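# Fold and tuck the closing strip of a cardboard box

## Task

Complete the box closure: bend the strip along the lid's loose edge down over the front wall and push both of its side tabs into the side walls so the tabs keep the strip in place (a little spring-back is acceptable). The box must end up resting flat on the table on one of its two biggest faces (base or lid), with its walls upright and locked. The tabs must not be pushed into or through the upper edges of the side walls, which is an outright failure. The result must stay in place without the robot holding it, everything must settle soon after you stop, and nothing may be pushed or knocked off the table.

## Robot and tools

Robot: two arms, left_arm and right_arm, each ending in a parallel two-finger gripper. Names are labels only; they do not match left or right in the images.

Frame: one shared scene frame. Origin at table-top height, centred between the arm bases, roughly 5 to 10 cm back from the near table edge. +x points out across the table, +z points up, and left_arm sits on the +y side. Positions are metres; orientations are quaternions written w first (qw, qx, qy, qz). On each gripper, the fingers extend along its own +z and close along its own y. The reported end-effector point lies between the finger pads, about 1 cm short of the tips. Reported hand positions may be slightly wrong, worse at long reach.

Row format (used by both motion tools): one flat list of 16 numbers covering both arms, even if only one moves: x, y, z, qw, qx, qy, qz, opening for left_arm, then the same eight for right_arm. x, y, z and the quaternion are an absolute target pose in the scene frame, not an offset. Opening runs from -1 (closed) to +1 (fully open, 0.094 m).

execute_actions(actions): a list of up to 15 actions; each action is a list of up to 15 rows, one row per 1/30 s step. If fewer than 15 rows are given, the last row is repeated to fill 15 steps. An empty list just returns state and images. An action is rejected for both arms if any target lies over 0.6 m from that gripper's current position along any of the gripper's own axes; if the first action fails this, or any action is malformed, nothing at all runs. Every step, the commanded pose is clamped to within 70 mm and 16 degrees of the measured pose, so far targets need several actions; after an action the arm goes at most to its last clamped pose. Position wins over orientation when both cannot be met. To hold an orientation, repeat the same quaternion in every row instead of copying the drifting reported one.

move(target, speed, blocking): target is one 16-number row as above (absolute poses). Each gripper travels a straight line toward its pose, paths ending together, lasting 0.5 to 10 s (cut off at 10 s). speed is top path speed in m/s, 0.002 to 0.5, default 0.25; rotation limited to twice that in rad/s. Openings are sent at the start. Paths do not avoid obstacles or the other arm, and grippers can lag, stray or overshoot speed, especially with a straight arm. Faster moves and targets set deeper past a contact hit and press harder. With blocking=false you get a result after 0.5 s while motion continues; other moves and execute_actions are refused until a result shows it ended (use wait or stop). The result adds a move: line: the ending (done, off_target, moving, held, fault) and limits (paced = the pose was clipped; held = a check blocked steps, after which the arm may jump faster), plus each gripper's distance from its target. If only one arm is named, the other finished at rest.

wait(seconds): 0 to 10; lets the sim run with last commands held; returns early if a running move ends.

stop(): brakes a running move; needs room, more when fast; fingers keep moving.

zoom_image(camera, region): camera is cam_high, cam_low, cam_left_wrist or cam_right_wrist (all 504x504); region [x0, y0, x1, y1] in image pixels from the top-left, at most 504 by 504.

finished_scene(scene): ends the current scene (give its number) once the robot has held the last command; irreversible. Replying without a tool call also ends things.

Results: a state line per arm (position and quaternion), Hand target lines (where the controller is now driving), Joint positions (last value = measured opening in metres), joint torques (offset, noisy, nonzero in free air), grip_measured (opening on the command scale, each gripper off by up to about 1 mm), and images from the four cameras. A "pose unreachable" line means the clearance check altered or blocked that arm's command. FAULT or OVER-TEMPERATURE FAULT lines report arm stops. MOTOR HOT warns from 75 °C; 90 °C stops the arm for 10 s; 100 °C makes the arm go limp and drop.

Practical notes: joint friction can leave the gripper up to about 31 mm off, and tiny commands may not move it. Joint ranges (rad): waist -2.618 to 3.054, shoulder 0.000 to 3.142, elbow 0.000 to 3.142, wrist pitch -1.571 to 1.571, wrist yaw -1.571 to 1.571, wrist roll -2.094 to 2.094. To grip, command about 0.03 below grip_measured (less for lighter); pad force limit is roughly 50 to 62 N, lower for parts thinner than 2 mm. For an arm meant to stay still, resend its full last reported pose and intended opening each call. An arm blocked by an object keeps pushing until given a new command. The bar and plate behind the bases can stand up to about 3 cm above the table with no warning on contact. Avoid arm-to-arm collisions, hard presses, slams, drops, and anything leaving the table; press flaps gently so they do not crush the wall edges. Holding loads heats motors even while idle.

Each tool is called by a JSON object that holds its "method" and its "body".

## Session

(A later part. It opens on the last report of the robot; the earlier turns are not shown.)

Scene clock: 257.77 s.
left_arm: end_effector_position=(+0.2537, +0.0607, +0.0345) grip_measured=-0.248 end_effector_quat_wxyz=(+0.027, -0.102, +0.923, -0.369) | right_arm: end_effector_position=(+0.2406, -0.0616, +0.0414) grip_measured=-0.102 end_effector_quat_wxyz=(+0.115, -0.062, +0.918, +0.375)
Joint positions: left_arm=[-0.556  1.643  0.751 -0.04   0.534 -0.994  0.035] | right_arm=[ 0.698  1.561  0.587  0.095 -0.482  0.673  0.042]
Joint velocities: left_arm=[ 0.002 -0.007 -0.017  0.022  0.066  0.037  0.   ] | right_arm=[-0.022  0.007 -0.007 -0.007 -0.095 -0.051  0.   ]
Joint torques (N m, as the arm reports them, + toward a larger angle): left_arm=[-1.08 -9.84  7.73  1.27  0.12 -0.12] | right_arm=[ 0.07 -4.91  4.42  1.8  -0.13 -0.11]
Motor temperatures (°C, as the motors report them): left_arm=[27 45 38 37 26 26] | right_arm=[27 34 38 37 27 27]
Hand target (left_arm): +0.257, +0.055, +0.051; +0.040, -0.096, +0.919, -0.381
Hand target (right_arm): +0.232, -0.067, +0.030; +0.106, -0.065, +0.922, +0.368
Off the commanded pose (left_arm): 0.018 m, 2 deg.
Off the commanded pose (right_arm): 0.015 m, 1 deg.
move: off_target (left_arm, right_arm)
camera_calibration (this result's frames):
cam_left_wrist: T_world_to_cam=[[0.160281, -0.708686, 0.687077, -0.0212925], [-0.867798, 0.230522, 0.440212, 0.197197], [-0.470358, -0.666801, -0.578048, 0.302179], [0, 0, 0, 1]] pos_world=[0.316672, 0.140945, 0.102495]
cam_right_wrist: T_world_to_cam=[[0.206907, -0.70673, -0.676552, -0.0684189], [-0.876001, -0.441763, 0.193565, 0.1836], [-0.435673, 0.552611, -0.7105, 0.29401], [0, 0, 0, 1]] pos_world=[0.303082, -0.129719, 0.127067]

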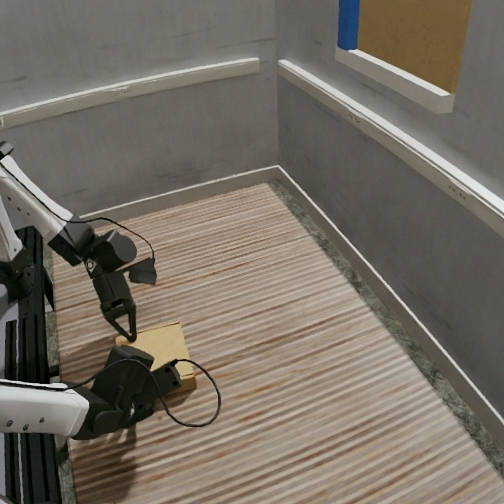

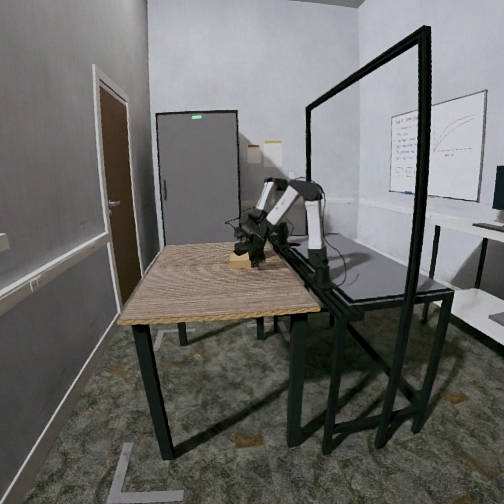

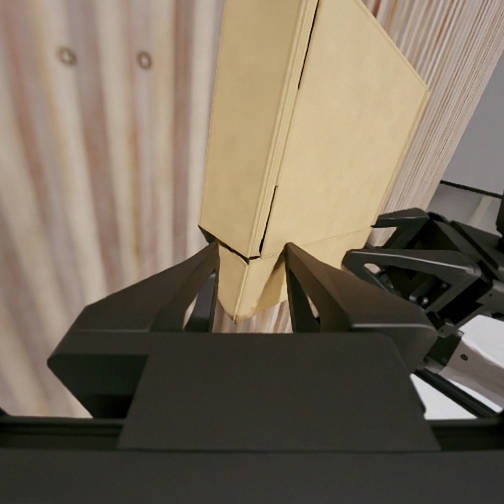

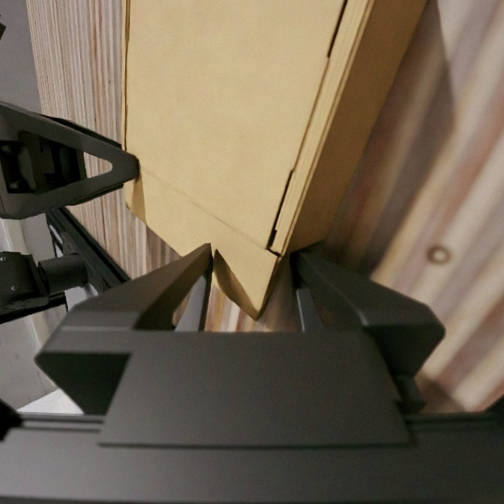

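{"method": "move", "body": {"target": [0.257,0.055,0.051,0.040,-0.0966,0.919,-0.381,-0.32,0.232,-0.073,0.024,0.1057,-0.0648,0.922,0.368,-0.1], "speed": 0.008}}

{"method": "zoom_image", "body": {"camera": "cam_left_wrist", "region": [140,150,380,320]}}

{"method": "zoom_image", "body": {"camera": "cam_right_wrist", "region": [120,150,360,320]}}

Scene clock: 265.77 s.
left_arm: end_effector_position=(+0.2537, +0.0607, +0.0345) grip_measured=-0.318 end_effector_quat_wxyz=(+0.027, -0.102, +0.923, -0.369) | right_arm: end_effector_position=(+0.2412, -0.0647, +0.0392) grip_measured=-0.102 end_effector_quat_wxyz=(+0.123, -0.067, +0.915, +0.377)
Joint positions: left_arm=[-0.556  1.643  0.751 -0.04   0.534 -0.994  0.032] | right_arm=[ 0.688  1.561  0.565  0.129 -0.486  0.656  0.042]
Joint velocities: left_arm=[ 0.007  0.007 -0.002  0.037 -0.022 -0.007 -0.   ] | right_arm=[ 0.022 -0.017 -0.007 -0.037 -0.051 -0.051 -0.   ]
Joint torques (N m, as the arm reports them, + toward a larger angle): left_arm=[-1.06 -9.79  7.77  1.26  0.12 -0.11] | right_arm=[-0.82 -4.4   4.39  1.74 -0.26 -0.12]
Motor temperatures (°C, as the motors report them): left_arm=[27 45 39 37 26 26] | right_arm=[27 33 37 38 27 27]
Hand target (left_arm): +0.257, +0.055, +0.051; +0.040, -0.096, +0.919, -0.381
Hand target (right_arm): +0.232, -0.073, +0.024; +0.106, -0.065, +0.922, +0.368
Off the commanded pose (left_arm): 0.018 m, 2 deg.
Off the commanded pose (right_arm): 0.020 m, 2 deg.
move: off_target (left_arm, right_arm)
camera_calibration (this result's frames):
cam_left_wrist: T_world_to_cam=[[0.160281, -0.708686, 0.687077, -0.0212925], [-0.867798, 0.230522, 0.440212, 0.197197], [-0.470358, -0.666801, -0.578048, 0.302179], [0, 0, 0, 1]] pos_world=[0.316672, 0.140945, 0.102495]
cam_right_wrist: T_world_to_cam=[[0.223053, -0.701638, -0.676721, -0.0757576], [-0.877529, -0.446826, 0.174037, 0.184], [-0.424488, 0.555022, -0.715374, 0.292024], [0, 0, 0, 1]] pos_world=[0.302324, -0.133018, 0.125617]

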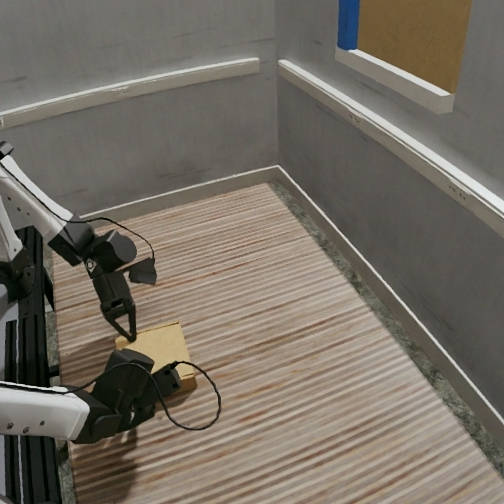

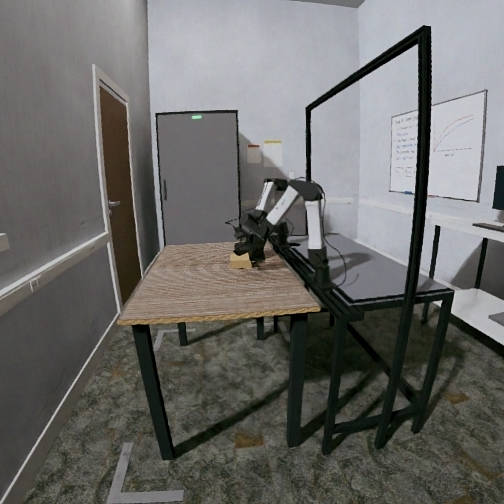

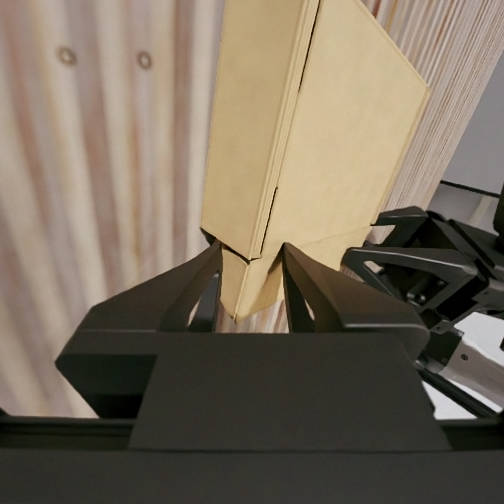

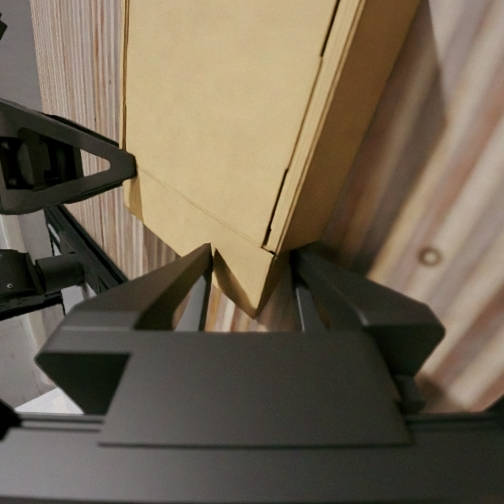

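Region (140, 150, 380, 320) of cam_left_wrist's 504x504 image, scaled by 2.100, with more detail than that image has; it fills the top 357 rows of this view, and the rest is white.

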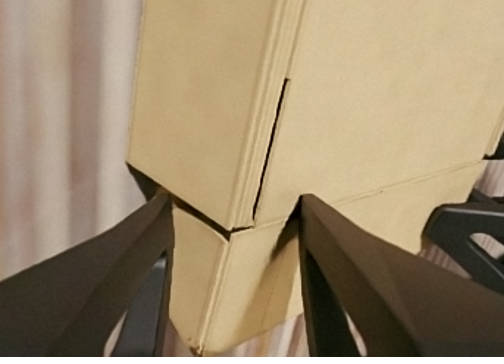

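Region (120, 150, 360, 320) of cam_right_wrist's 504x504 image, scaled by 2.100, with more detail than that image has; it fills the top 357 rows of this view, and the rest is white.

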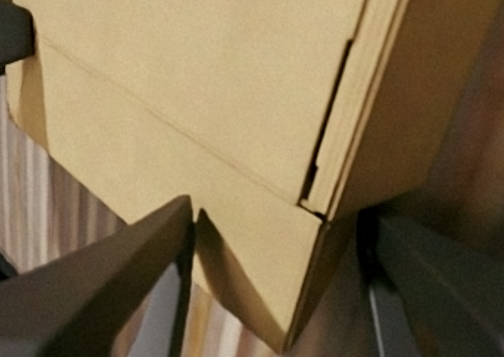

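Continue down/out.

{"method": "move", "body": {"target": [0.257,0.055,0.051,0.040,-0.0966,0.919,-0.381,-0.32,0.231,-0.076,0.020,0.1057,-0.0648,0.922,0.368,-0.1], "speed": 0.01}}

{"method": "zoom_image", "body": {"camera": "cam_left_wrist", "region": [140,150,380,320]}}

{"method": "zoom_image", "body": {"camera": "cam_right_wrist", "region": [120,150,360,320]}}

Scene clock: 272.07 s.
left_arm: end_effector_position=(+0.2536, +0.0607, +0.0345) grip_measured=-0.318 end_effector_quat_wxyz=(+0.027, -0.103, +0.923, -0.369) | right_arm: end_effector_position=(+0.2419, -0.0667, +0.0383) grip_measured=-0.102 end_effector_quat_wxyz=(+0.128, -0.068, +0.913, +0.380)
Joint positions: left_arm=[-0.556  1.643  0.751 -0.04   0.534 -0.994  0.032] | right_arm=[ 0.679  1.561  0.551  0.151 -0.492  0.65   0.042]
Joint velocities: left_arm=[ 0.017 -0.012 -0.017  0.037  0.037 -0.022  0.   ] | right_arm=[ 0.017 -0.007  0.002  0.051 -0.022 -0.037 -0.001]
Joint torques (N m, as the arm reports them, + toward a larger angle): left_arm=[-1.04 -9.78  7.73  1.28  0.14 -0.13] | right_arm=[-0.64 -3.95  4.2   1.74 -0.22 -0.07]
Motor temperatures (°C, as the motors report them): left_arm=[27 46 39 37 26 26] | right_arm=[27 33 37 38 27 27]
Hand target (left_arm): +0.257, +0.055, +0.051; +0.040, -0.096, +0.919, -0.381
Hand target (right_arm): +0.231, -0.076, +0.021; +0.106, -0.065, +0.922, +0.368
Off the commanded pose (left_arm): 0.018 m, 2 deg.
Off the commanded pose (right_arm): 0.023 m, 3 deg.
move: off_target (left_arm, right_arm)
camera_calibration (this result's frames):
cam_left_wrist: T_world_to_cam=[[0.160505, -0.708831, 0.686874, -0.021263], [-0.867662, 0.230418, 0.440535, 0.197119], [-0.470533, -0.666683, -0.578042, 0.302188], [0, 0, 0, 1]] pos_world=[0.316635, 0.140972, 0.102445]
cam_right_wrist: T_world_to_cam=[[0.228684, -0.696705, -0.67993, -0.0788576], [-0.87932, -0.44753, 0.162826, 0.184703], [-0.417731, 0.560641, -0.71497, 0.291495], [0, 0, 0, 1]] pos_world=[0.302213, -0.135705, 0.124718]

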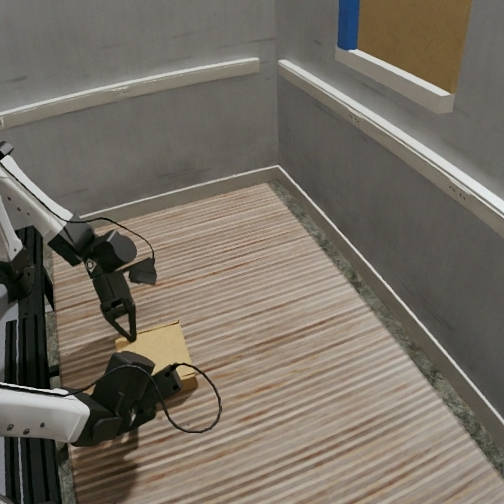

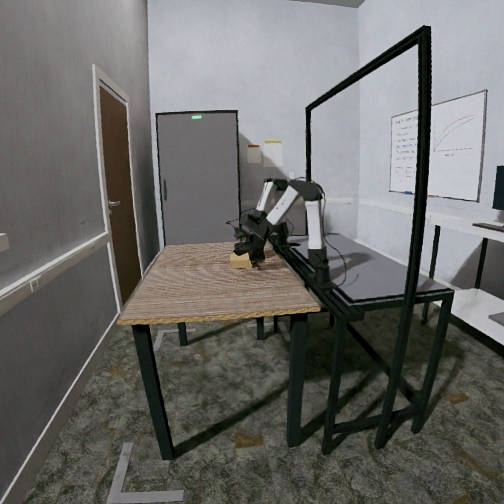

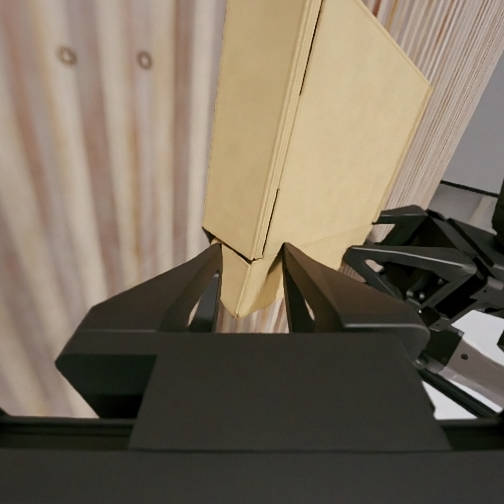

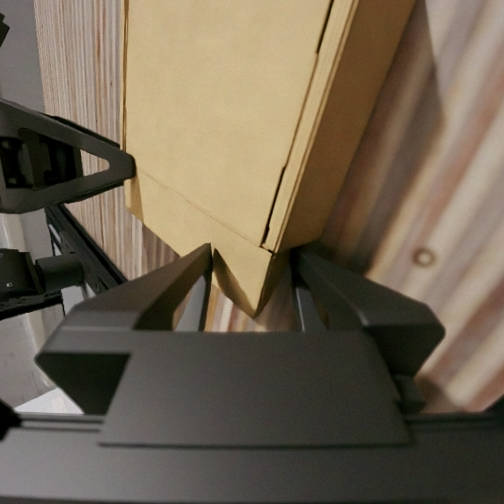

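Region (140, 150, 380, 320) of cam_left_wrist's 504x504 image, scaled by 2.100, with more detail than that image has; it fills the top 357 rows of this view, and the rest is white.

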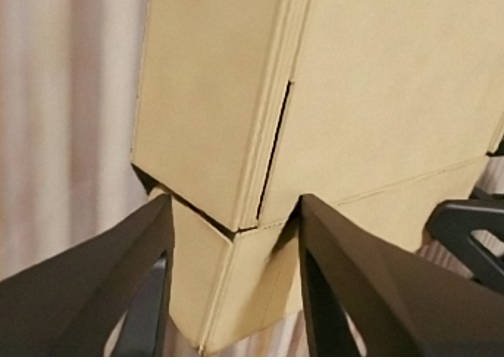

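Region (120, 150, 360, 320) of cam_right_wrist's 504x504 image, scaled by 2.100, with more detail than that image has; it fills the top 357 rows of this view, and the rest is white.

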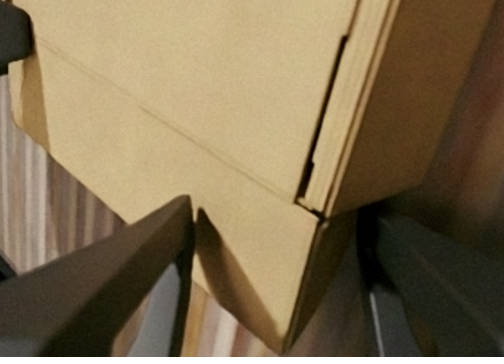

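{"method": "execute_actions", "body": {"actions": [[[0.257,0.055,0.051,0.040,-0.0966,0.919,-0.381,-0.37,0.231,-0.076,0.020,0.1057,-0.0648,0.922,0.368,-0.05]],[[0.257,0.055,0.051,0.040,-0.0966,0.919,-0.381,-0.42,0.231,-0.076,0.020,0.1057,-0.0648,0.922,0.368,0.0]]]}}

{"method": "zoom_image", "body": {"camera": "cam_left_wrist", "region": [140,150,380,320]}}

{"method": "zoom_image", "body": {"camera": "cam_right_wrist", "region": [120,150,360,320]}}

Scene clock: 276.87 s.
left_arm: end_effector_position=(+0.2542, +0.0602, +0.0368) grip_measured=-0.418 end_effector_quat_wxyz=(+0.030, -0.101, +0.923, -0.371) | right_arm: end_effector_position=(+0.2415, -0.0666, +0.0371) grip_measured=-0.002 end_effector_quat_wxyz=(+0.126, -0.069, +0.914, +0.380)
Joint positions: left_arm=[-0.557  1.638  0.752 -0.04   0.533 -0.994  0.027] | right_arm=[ 0.679  1.566  0.55   0.153 -0.494  0.649  0.047]
Joint velocities: left_arm=[-0.012 -0.007  0.012 -0.051  0.037 -0.066 -0.   ] | right_arm=[-0.012 -0.007  0.007 -0.066 -0.037 -0.022 -0.001]
Joint torques (N m, as the arm reports them, + toward a larger angle): left_arm=[-0.97 -9.34  7.7   1.27  0.13 -0.11] | right_arm=[-0.85 -4.17  4.08  1.66 -0.22 -0.07]
Motor temperatures (°C, as the motors report them): left_arm=[27 46 39 37 26 26] | right_arm=[27 33 37 38 27 27]
Hand target (left_arm): +0.257, +0.055, +0.051; +0.040, -0.096, +0.919, -0.381
Hand target (right_arm): +0.231, -0.076, +0.020; +0.106, -0.065, +0.922, +0.368
Off the commanded pose (left_arm): 0.015 m, 2 deg.
Off the commanded pose (right_arm): 0.022 m, 3 deg.
camera_calibration (this result's frames):
cam_left_wrist: T_world_to_cam=[[0.156481, -0.706692, 0.69, -0.0225046], [-0.870128, 0.231909, 0.43485, 0.197512], [-0.467322, -0.668434, -0.578624, 0.302741], [0, 0, 0, 1]] pos_world=[0.31686, 0.140654, 0.104813]
cam_right_wrist: T_world_to_cam=[[0.227997, -0.696792, -0.680073, -0.0793791], [-0.878082, -0.448942, 0.165598, 0.184055], [-0.420701, 0.559404, -0.714198, 0.291027], [0, 0, 0, 1]] pos_world=[0.302149, -0.135482, 0.123388]

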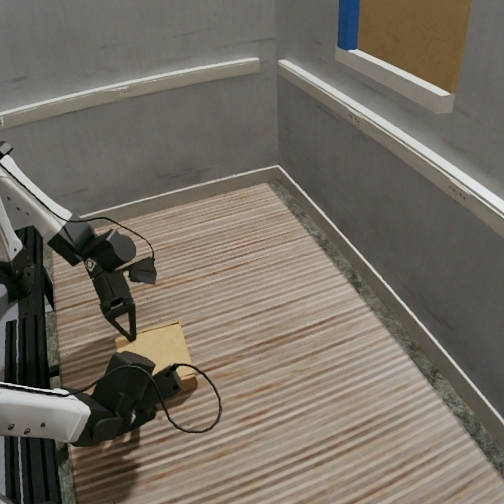

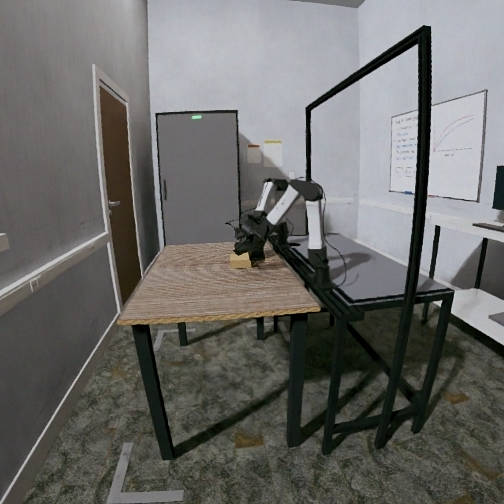

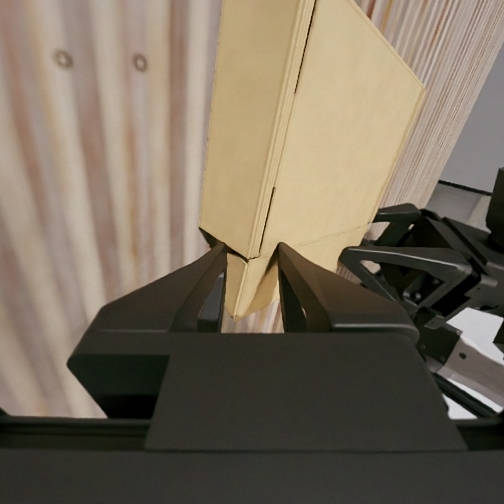

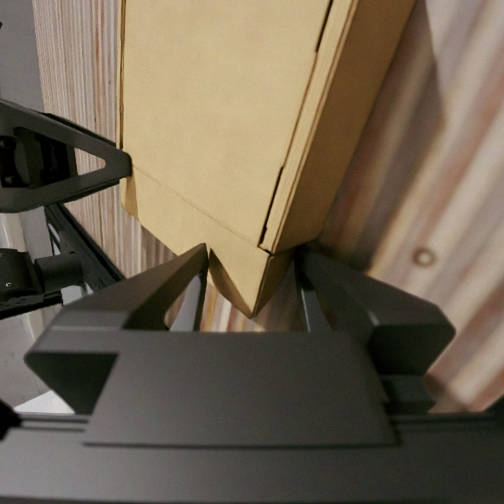

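Region (140, 150, 380, 320) of cam_left_wrist's 504x504 image, scaled by 2.100, with more detail than that image has; it fills the top 357 rows of this view, and the rest is white.

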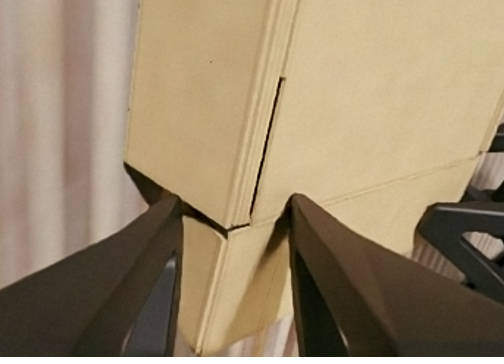

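Region (120, 150, 360, 320) of cam_right_wrist's 504x504 image, scaled by 2.100, with more detail than that image has; it fills the top 357 rows of this view, and the rest is white.

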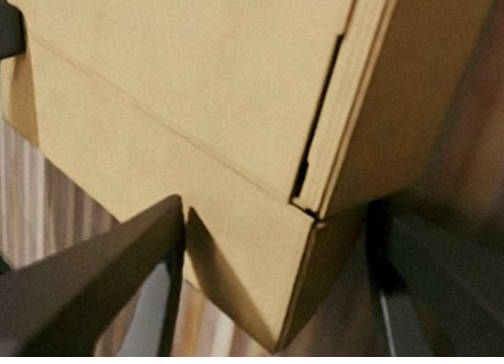

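{"method": "execute_actions", "body": {"actions": [[[0.256,0.057,0.042,0.040,-0.0966,0.919,-0.381,-0.42,0.231,-0.076,0.018,0.1057,-0.0648,0.922,0.368,0.0]],[[0.256,0.057,0.042,0.040,-0.0966,0.919,-0.381,-0.42,0.231,-0.076,0.016,0.1057,-0.0648,0.922,0.368,0.03]],[[0.256,0.057,0.042,0.040,-0.0966,0.919,-0.381,-0.40,0.231,-0.076,0.015,0.1057,-0.0648,0.922,0.368,0.03]]]}}

{"method": "zoom_image", "body": {"camera": "cam_left_wrist", "region": [140,150,380,320]}}

{"method": "zoom_image", "body": {"camera": "cam_right_wrist", "region": [120,150,360,320]}}

Scene clock: 285.17 s.
left_arm: end_effector_position=(+0.2556, +0.0602, +0.0370) grip_measured=-0.401 end_effector_quat_wxyz=(+0.033, -0.102, +0.922, -0.371) | right_arm: end_effector_position=(+0.2422, -0.0645, +0.0346) grip_measured=+0.028 end_effector_quat_wxyz=(+0.125, -0.071, +0.912, +0.384)
Joint positions: left_arm=[-0.557  1.638  0.752 -0.036  0.528 -0.994  0.028] | right_arm=[ 0.679  1.585  0.55   0.177 -0.502  0.648  0.048]
Joint velocities: left_arm=[-0.007 -0.017  0.017 -0.081 -0.022 -0.022 -0.   ] | right_arm=[ 0.007 -0.002  0.012 -0.007 -0.037 -0.037  0.001]
Joint torques (N m, as the arm reports them, + toward a larger angle): left_arm=[-0.73 -8.1   6.09  1.63  0.19 -0.07] | right_arm=[-0.71 -4.08  3.54  1.72 -0.2  -0.1 ]
Motor temperatures (°C, as the motors report them): left_arm=[27 46 39 37 26 26] | right_arm=[27 33 36 38 27 27]
Hand target (left_arm): +0.256, +0.057, +0.042; +0.040, -0.096, +0.919, -0.381
Hand target (right_arm): +0.231, -0.076, +0.016; +0.105, -0.065, +0.922, +0.368
Off the commanded pose (left_arm): 0.006 m, 2 deg.
Off the commanded pose (right_arm): 0.025 m, 3 deg.
camera_calibration (this result's frames):
cam_left_wrist: T_world_to_cam=[[0.153921, -0.706645, 0.690624, -0.0223256], [-0.873538, 0.229336, 0.429345, 0.199809], [-0.461779, -0.669371, -0.581981, 0.302281], [0, 0, 0, 1]] pos_world=[0.317564, 0.140739, 0.105554]
cam_right_wrist: T_world_to_cam=[[0.232345, -0.690408, -0.685094, -0.0802616], [-0.875351, -0.455486, 0.16215, 0.185124], [-0.424, 0.562023, -0.710179, 0.289197], [0, 0, 0, 1]] pos_world=[0.303317, -0.133627, 0.120377]

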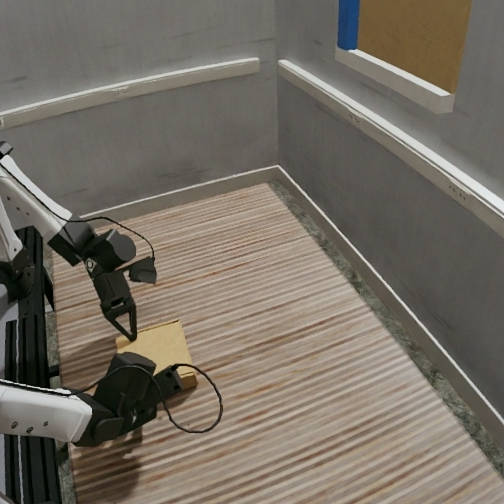

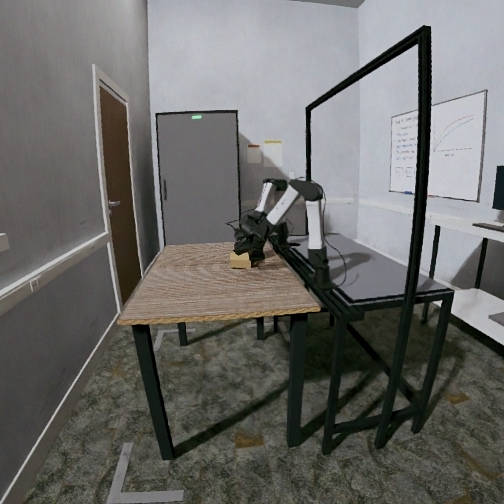

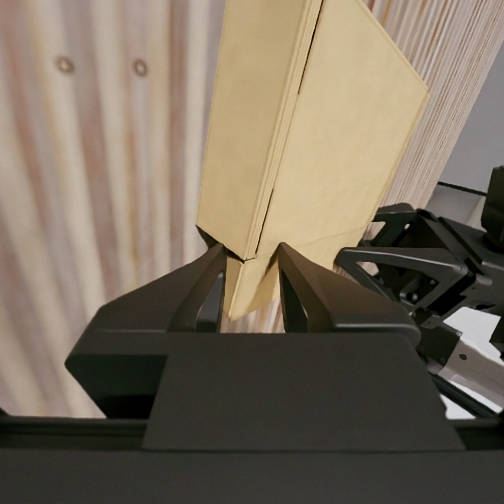

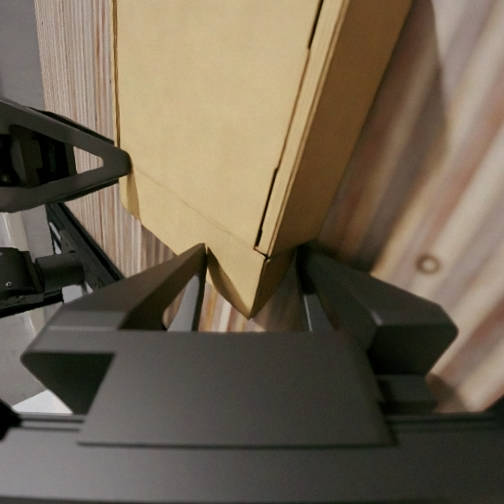

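Region (140, 150, 380, 320) of cam_left_wrist's 504x504 image, scaled by 2.100, with more detail than that image has; it fills the top 357 rows of this view, and the rest is white.

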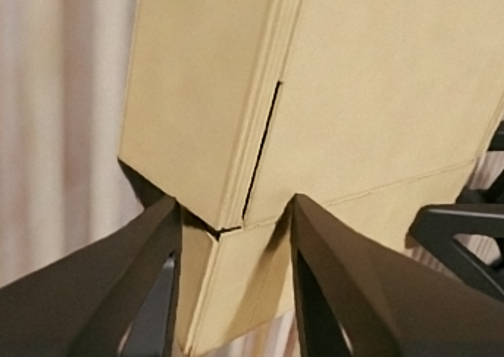

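Region (120, 150, 360, 320) of cam_right_wrist's 504x504 image, scaled by 2.100, with more detail than that image has; it fills the top 357 rows of this view, and the rest is white.

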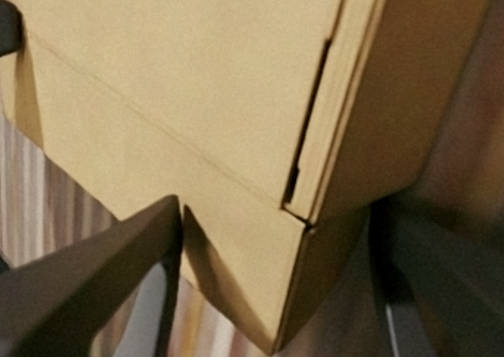

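{"method": "execute_actions", "body": {"actions": [[[0.256,0.057,0.042,0.040,-0.0966,0.919,-0.381,-0.37,0.231,-0.076,0.015,0.1057,-0.0648,0.922,0.368,0.03]],[[0.256,0.057,0.042,0.040,-0.0966,0.919,-0.381,-0.34,0.231,-0.076,0.015,0.1057,-0.0648,0.922,0.368,0.03]],[[0.256,0.057,0.042,0.040,-0.0966,0.919,-0.381,-0.31,0.231,-0.076,0.015,0.1057,-0.0648,0.922,0.368,0.03]]]}}

{"method": "zoom_image", "body": {"camera": "cam_left_wrist", "region": [140,150,380,320]}}

{"method": "zoom_image", "body": {"camera": "cam_right_wrist", "region": [120,150,360,320]}}

Scene clock: 290.83 s.
left_arm: end_effector_position=(+0.2557, +0.0601, +0.0371) grip_measured=-0.312 end_effector_quat_wxyz=(+0.034, -0.101, +0.922, -0.371) | right_arm: end_effector_position=(+0.2424, -0.0644, +0.0347) grip_measured=+0.028 end_effector_quat_wxyz=(+0.125, -0.071, +0.912, +0.384)
Joint positions: left_arm=[-0.557  1.638  0.752 -0.035  0.528 -0.994  0.032] | right_arm=[ 0.679  1.585  0.55   0.178 -0.502  0.648  0.048]
Joint velocities: left_arm=[ 0.012 -0.007  0.002 -0.066  0.037 -0.007 -0.   ] | right_arm=[-0.017  0.007  0.012 -0.007 -0.007  0.037 -0.   ]
Joint torques (N m, as the arm reports them, + toward a larger angle): left_arm=[-0.75 -8.05  6.08  1.62  0.18 -0.07] | right_arm=[-0.73 -4.36  3.75  1.75 -0.16 -0.08]
Motor temperatures (°C, as the motors report them): left_arm=[27 46 39 38 26 26] | right_arm=[27 33 36 38 27 27]
Hand target (left_arm): +0.256, +0.057, +0.042; +0.040, -0.096, +0.919, -0.381
Hand target (right_arm): +0.231, -0.076, +0.016; +0.105, -0.065, +0.922, +0.368
Off the commanded pose (left_arm): 0.006 m, 1 deg.
Off the commanded pose (right_arm): 0.026 m, 3 deg.
camera_calibration (this result's frames):
cam_left_wrist: T_world_to_cam=[[0.15347, -0.706352, 0.691024, -0.0223843], [-0.873803, 0.229539, 0.428695, 0.199965], [-0.461427, -0.669611, -0.581985, 0.302261], [0, 0, 0, 1]] pos_world=[0.317637, 0.140686, 0.105655]
cam_right_wrist: T_world_to_cam=[[0.23298, -0.689953, -0.685336, -0.0802239], [-0.875503, -0.45559, 0.161031, 0.18536], [-0.423337, 0.562497, -0.710199, 0.289188], [0, 0, 0, 1]] pos_world=[0.303398, -0.13357, 0.120552]

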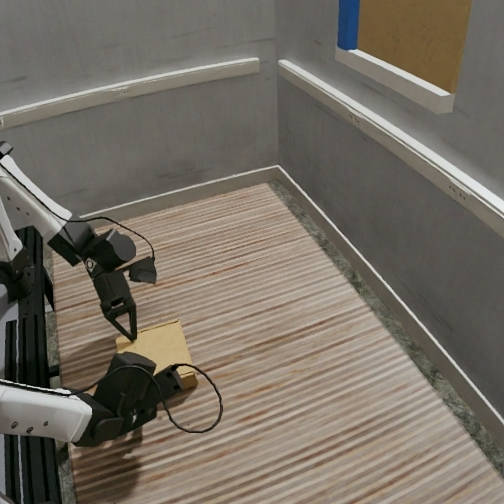

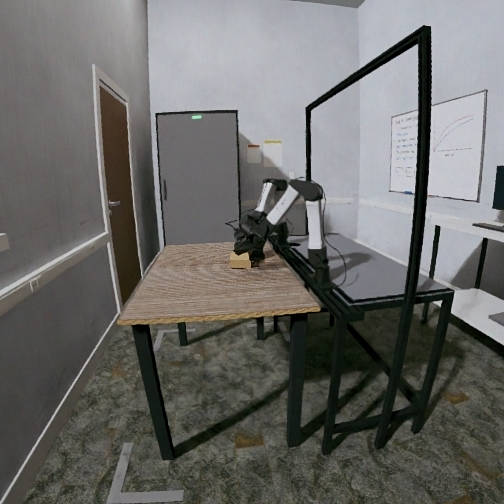

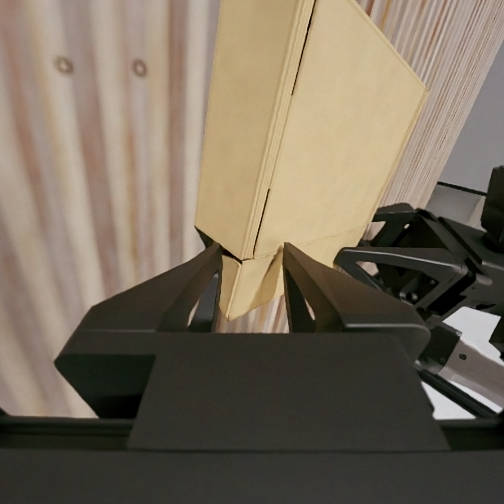

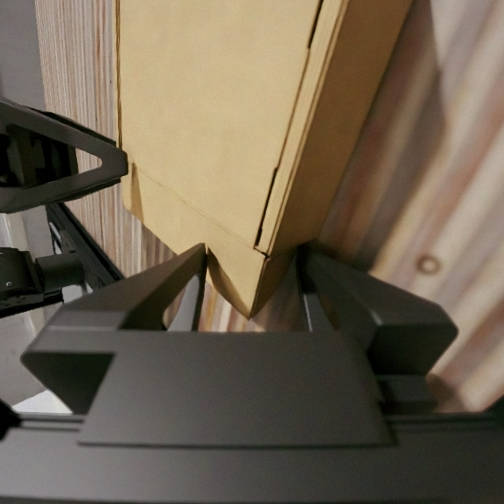

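Region (140, 150, 380, 320) of cam_left_wrist's 504x504 image, scaled by 2.100, with more detail than that image has; it fills the top 357 rows of this view, and the rest is white.

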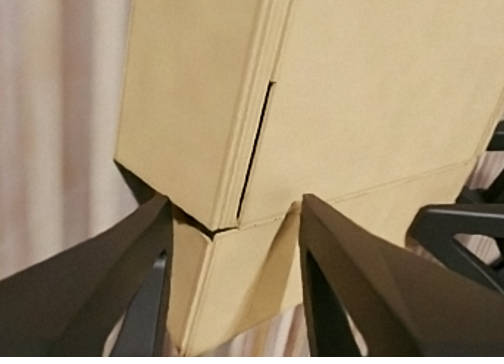

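Region (120, 150, 360, 320) of cam_right_wrist's 504x504 image, scaled by 2.100, with more detail than that image has; it fills the top 357 rows of this view, and the rest is white.

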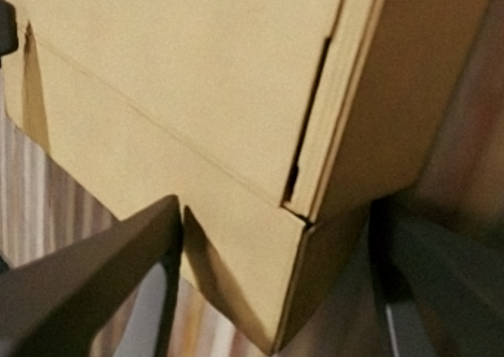

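Keep opening left.

{"method": "execute_actions", "body": {"actions": [[[0.256,0.057,0.042,0.040,-0.0966,0.919,-0.381,-0.28,0.231,-0.076,0.015,0.1057,-0.0648,0.922,0.368,0.03]],[[0.256,0.057,0.042,0.040,-0.0966,0.919,-0.381,-0.25,0.231,-0.076,0.015,0.1057,-0.0648,0.922,0.368,0.03]],[[0.256,0.057,0.042,0.040,-0.0966,0.919,-0.381,-0.22,0.231,-0.076,0.015,0.1057,-0.0648,0.922,0.368,0.03]]]}}

{"method": "zoom_image", "body": {"camera": "cam_left_wrist", "region": [140,150,380,320]}}

{"method": "zoom_image", "body": {"camera": "cam_right_wrist", "region": [120,150,360,320]}}

Scene clock: 296.77 s.
left_arm: end_effector_position=(+0.2562, +0.0597, +0.0376) grip_measured=-0.222 end_effector_quat_wxyz=(+0.035, -0.101, +0.922, -0.372) | right_arm: end_effector_position=(+0.2424, -0.0644, +0.0347) grip_measured=+0.028 end_effector_quat_wxyz=(+0.125, -0.071, +0.912, +0.384)
Joint positions: left_arm=[-0.557  1.638  0.752 -0.031  0.528 -0.994  0.037] | right_arm=[ 0.679  1.585  0.55   0.178 -0.502  0.648  0.048]
Joint velocities: left_arm=[-0.007 -0.012 -0.007  0.051 -0.022  0.022  0.   ] | right_arm=[-0.007 -0.022 -0.012  0.007  0.037 -0.081 -0.001]
Joint torques (N m, as the arm reports them, + toward a larger angle): left_arm=[-0.75 -8.07  6.07  1.58  0.19 -0.08] | right_arm=[-0.62 -4.31  3.55  1.68 -0.17 -0.1 ]
Motor temperatures (°C, as the motors report them): left_arm=[27 45 39 38 26 26] | right_arm=[27 32 36 38 27 27]
Hand target (left_arm): +0.256, +0.057, +0.042; +0.040, -0.096, +0.919, -0.381
Hand target (right_arm): +0.231, -0.076, +0.016; +0.105, -0.065, +0.922, +0.368
Off the commanded pose (left_arm): 0.005 m, 1 deg.
Off the commanded pose (right_arm): 0.026 m, 3 deg.
camera_calibration (this result's frames):
cam_left_wrist: T_world_to_cam=[[0.151438, -0.705031, 0.692818, -0.0226469], [-0.874993, 0.23045, 0.42577, 0.200666], [-0.459841, -0.670689, -0.581999, 0.302167], [0, 0, 0, 1]] pos_world=[0.31796, 0.14045, 0.106114]
cam_right_wrist: T_world_to_cam=[[0.23298, -0.689953, -0.685336, -0.0802239], [-0.875503, -0.45559, 0.161031, 0.18536], [-0.423337, 0.562497, -0.710199, 0.289188], [0, 0, 0, 1]] pos_world=[0.303398, -0.13357, 0.120552]

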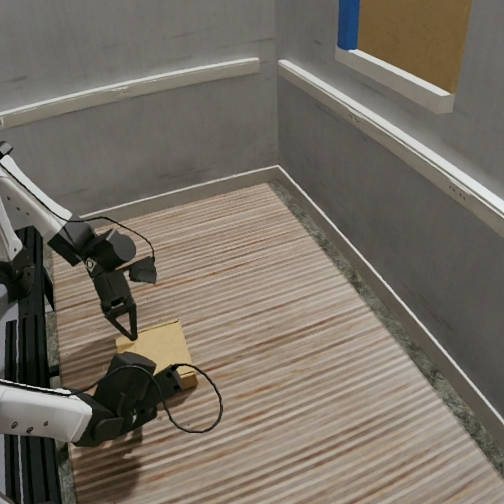

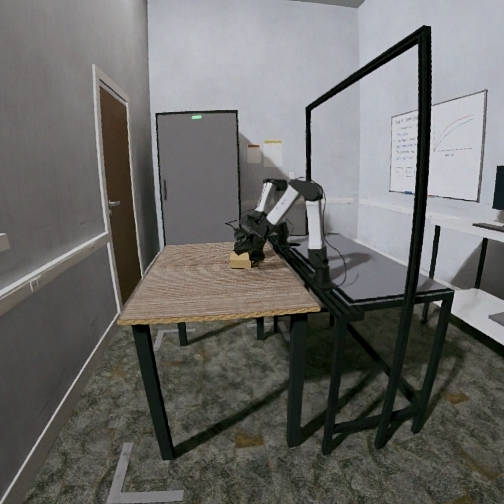

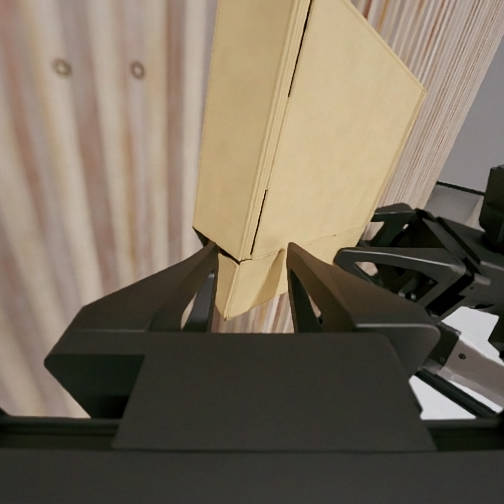

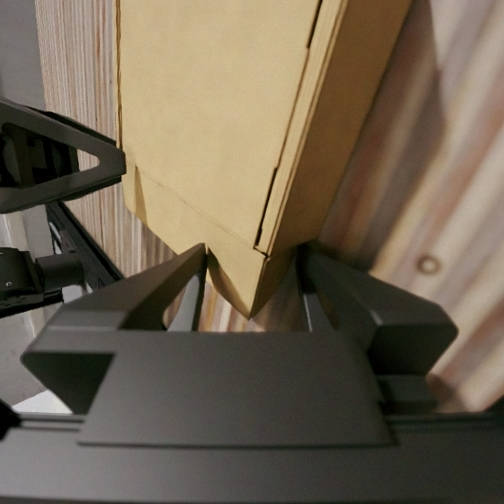

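Region (140, 150, 380, 320) of cam_left_wrist's 504x504 image, scaled by 2.100, with more detail than that image has; it fills the top 357 rows of this view, and the rest is white.

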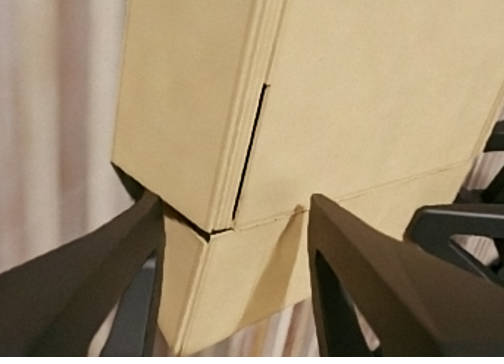

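Region (120, 150, 360, 320) of cam_right_wrist's 504x504 image, scaled by 2.100, with more detail than that image has; it fills the top 357 rows of this view, and the rest is white.

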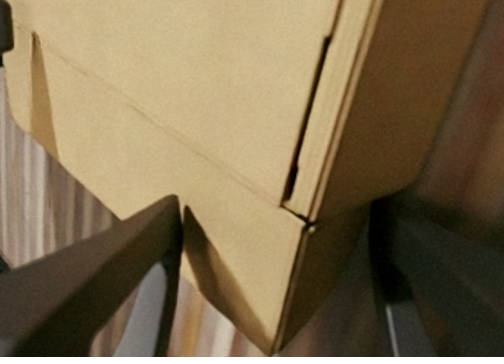

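{"method": "execute_actions", "body": {"actions": [[[0.256,0.057,0.042,0.040,-0.0966,0.919,-0.381,-0.19,0.231,-0.076,0.015,0.1057,-0.0648,0.922,0.368,0.06]],[[0.256,0.057,0.042,0.040,-0.0966,0.919,-0.381,-0.17,0.231,-0.076,0.014,0.1057,-0.0648,0.922,0.368,0.09]],[[0.256,0.057,0.042,0.040,-0.0966,0.919,-0.381,-0.17,0.231,-0.076,0.013,0.1057,-0.0648,0.922,0.368,0.12]]]}}

{"method": "zoom_image", "body": {"camera": "cam_left_wrist", "region": [140,150,380,320]}}

{"method": "zoom_image", "body": {"camera": "cam_right_wrist", "region": [120,150,360,320]}}

Scene clock: 304.80 s.
left_arm: end_effector_position=(+0.2568, +0.0593, +0.0381) grip_measured=-0.172 end_effector_quat_wxyz=(+0.036, -0.100, +0.921, -0.374) | right_arm: end_effector_position=(+0.2430, -0.0639, +0.0337) grip_measured=+0.118 end_effector_quat_wxyz=(+0.126, -0.072, +0.912, +0.385)
Joint positions: left_arm=[-0.557  1.638  0.752 -0.027  0.528 -0.994  0.039] | right_arm=[ 0.679  1.593  0.55   0.187 -0.503  0.648  0.053]
Joint velocities: left_arm=[-0.012 -0.002  0.007  0.051  0.066 -0.066  0.   ] | right_arm=[-0.002  0.002  0.002 -0.007  0.022  0.022 -0.   ]
Joint torques (N m, as the arm reports them, + toward a larger angle): left_arm=[-0.81 -8.05  6.11  1.56  0.18 -0.08] | right_arm=[-0.76 -4.3   3.34  1.79 -0.17 -0.07]
Motor temperatures (°C, as the motors report them): left_arm=[27 45 39 38 26 26] | right_arm=[27 32 35 38 27 27]
Hand target (left_arm): +0.256, +0.057, +0.042; +0.040, -0.096, +0.919, -0.381
Hand target (right_arm): +0.231, -0.076, +0.014; +0.105, -0.065, +0.922, +0.368
Off the commanded pose (left_arm): 0.005 m, 1 deg.
Off the commanded pose (right_arm): 0.027 m, 3 deg.
camera_calibration (this result's frames):
cam_left_wrist: T_world_to_cam=[[0.148947, -0.703412, 0.695001, -0.022965], [-0.876436, 0.231554, 0.422188, 0.201524], [-0.457903, -0.672007, -0.582006, 0.302051], [0, 0, 0, 1]] pos_world=[0.318354, 0.140163, 0.106676]
cam_right_wrist: T_world_to_cam=[[0.234245, -0.68911, -0.685753, -0.0809877], [-0.875493, -0.456194, 0.15937, 0.18634], [-0.42266, 0.56304, -0.710172, 0.288262], [0, 0, 0, 1]] pos_world=[0.303947, -0.133105, 0.119481]

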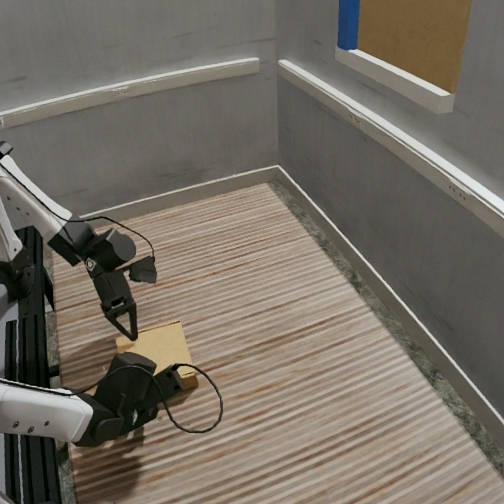

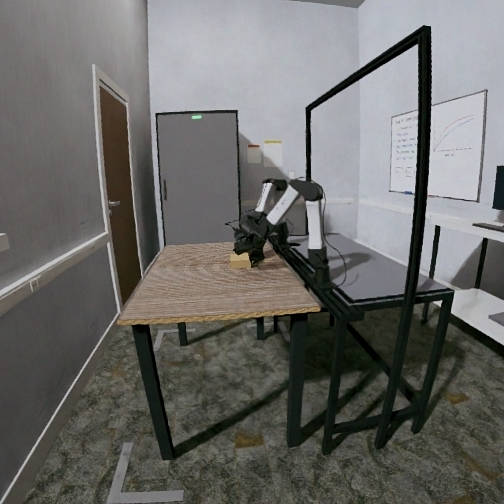

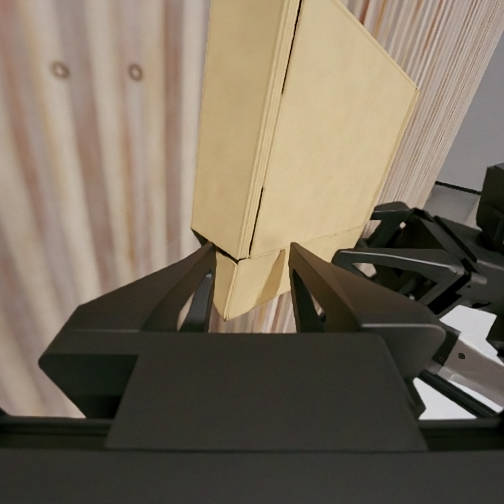

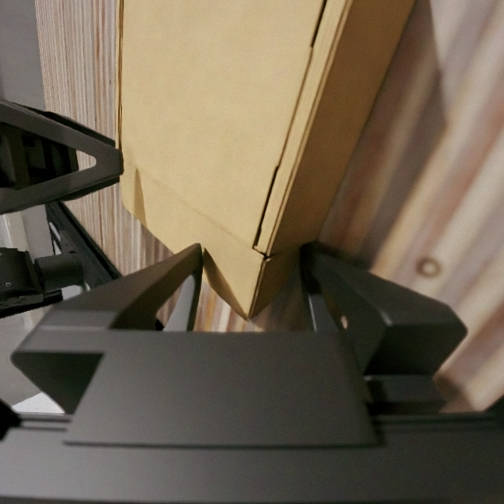

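Region (140, 150, 380, 320) of cam_left_wrist's 504x504 image, scaled by 2.100, with more detail than that image has; it fills the top 357 rows of this view, and the rest is white.

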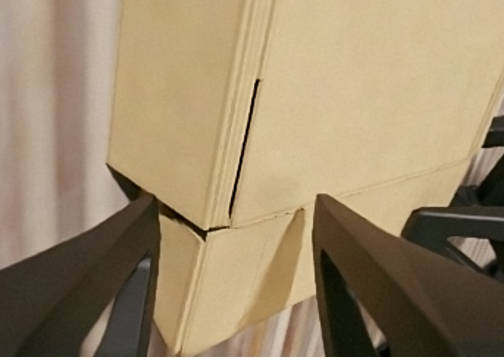

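Region (120, 150, 360, 320) of cam_right_wrist's 504x504 image, scaled by 2.100, with more detail than that image has; it fills the top 357 rows of this view, and the rest is white.

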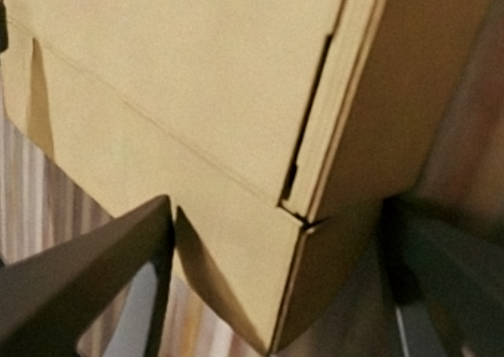

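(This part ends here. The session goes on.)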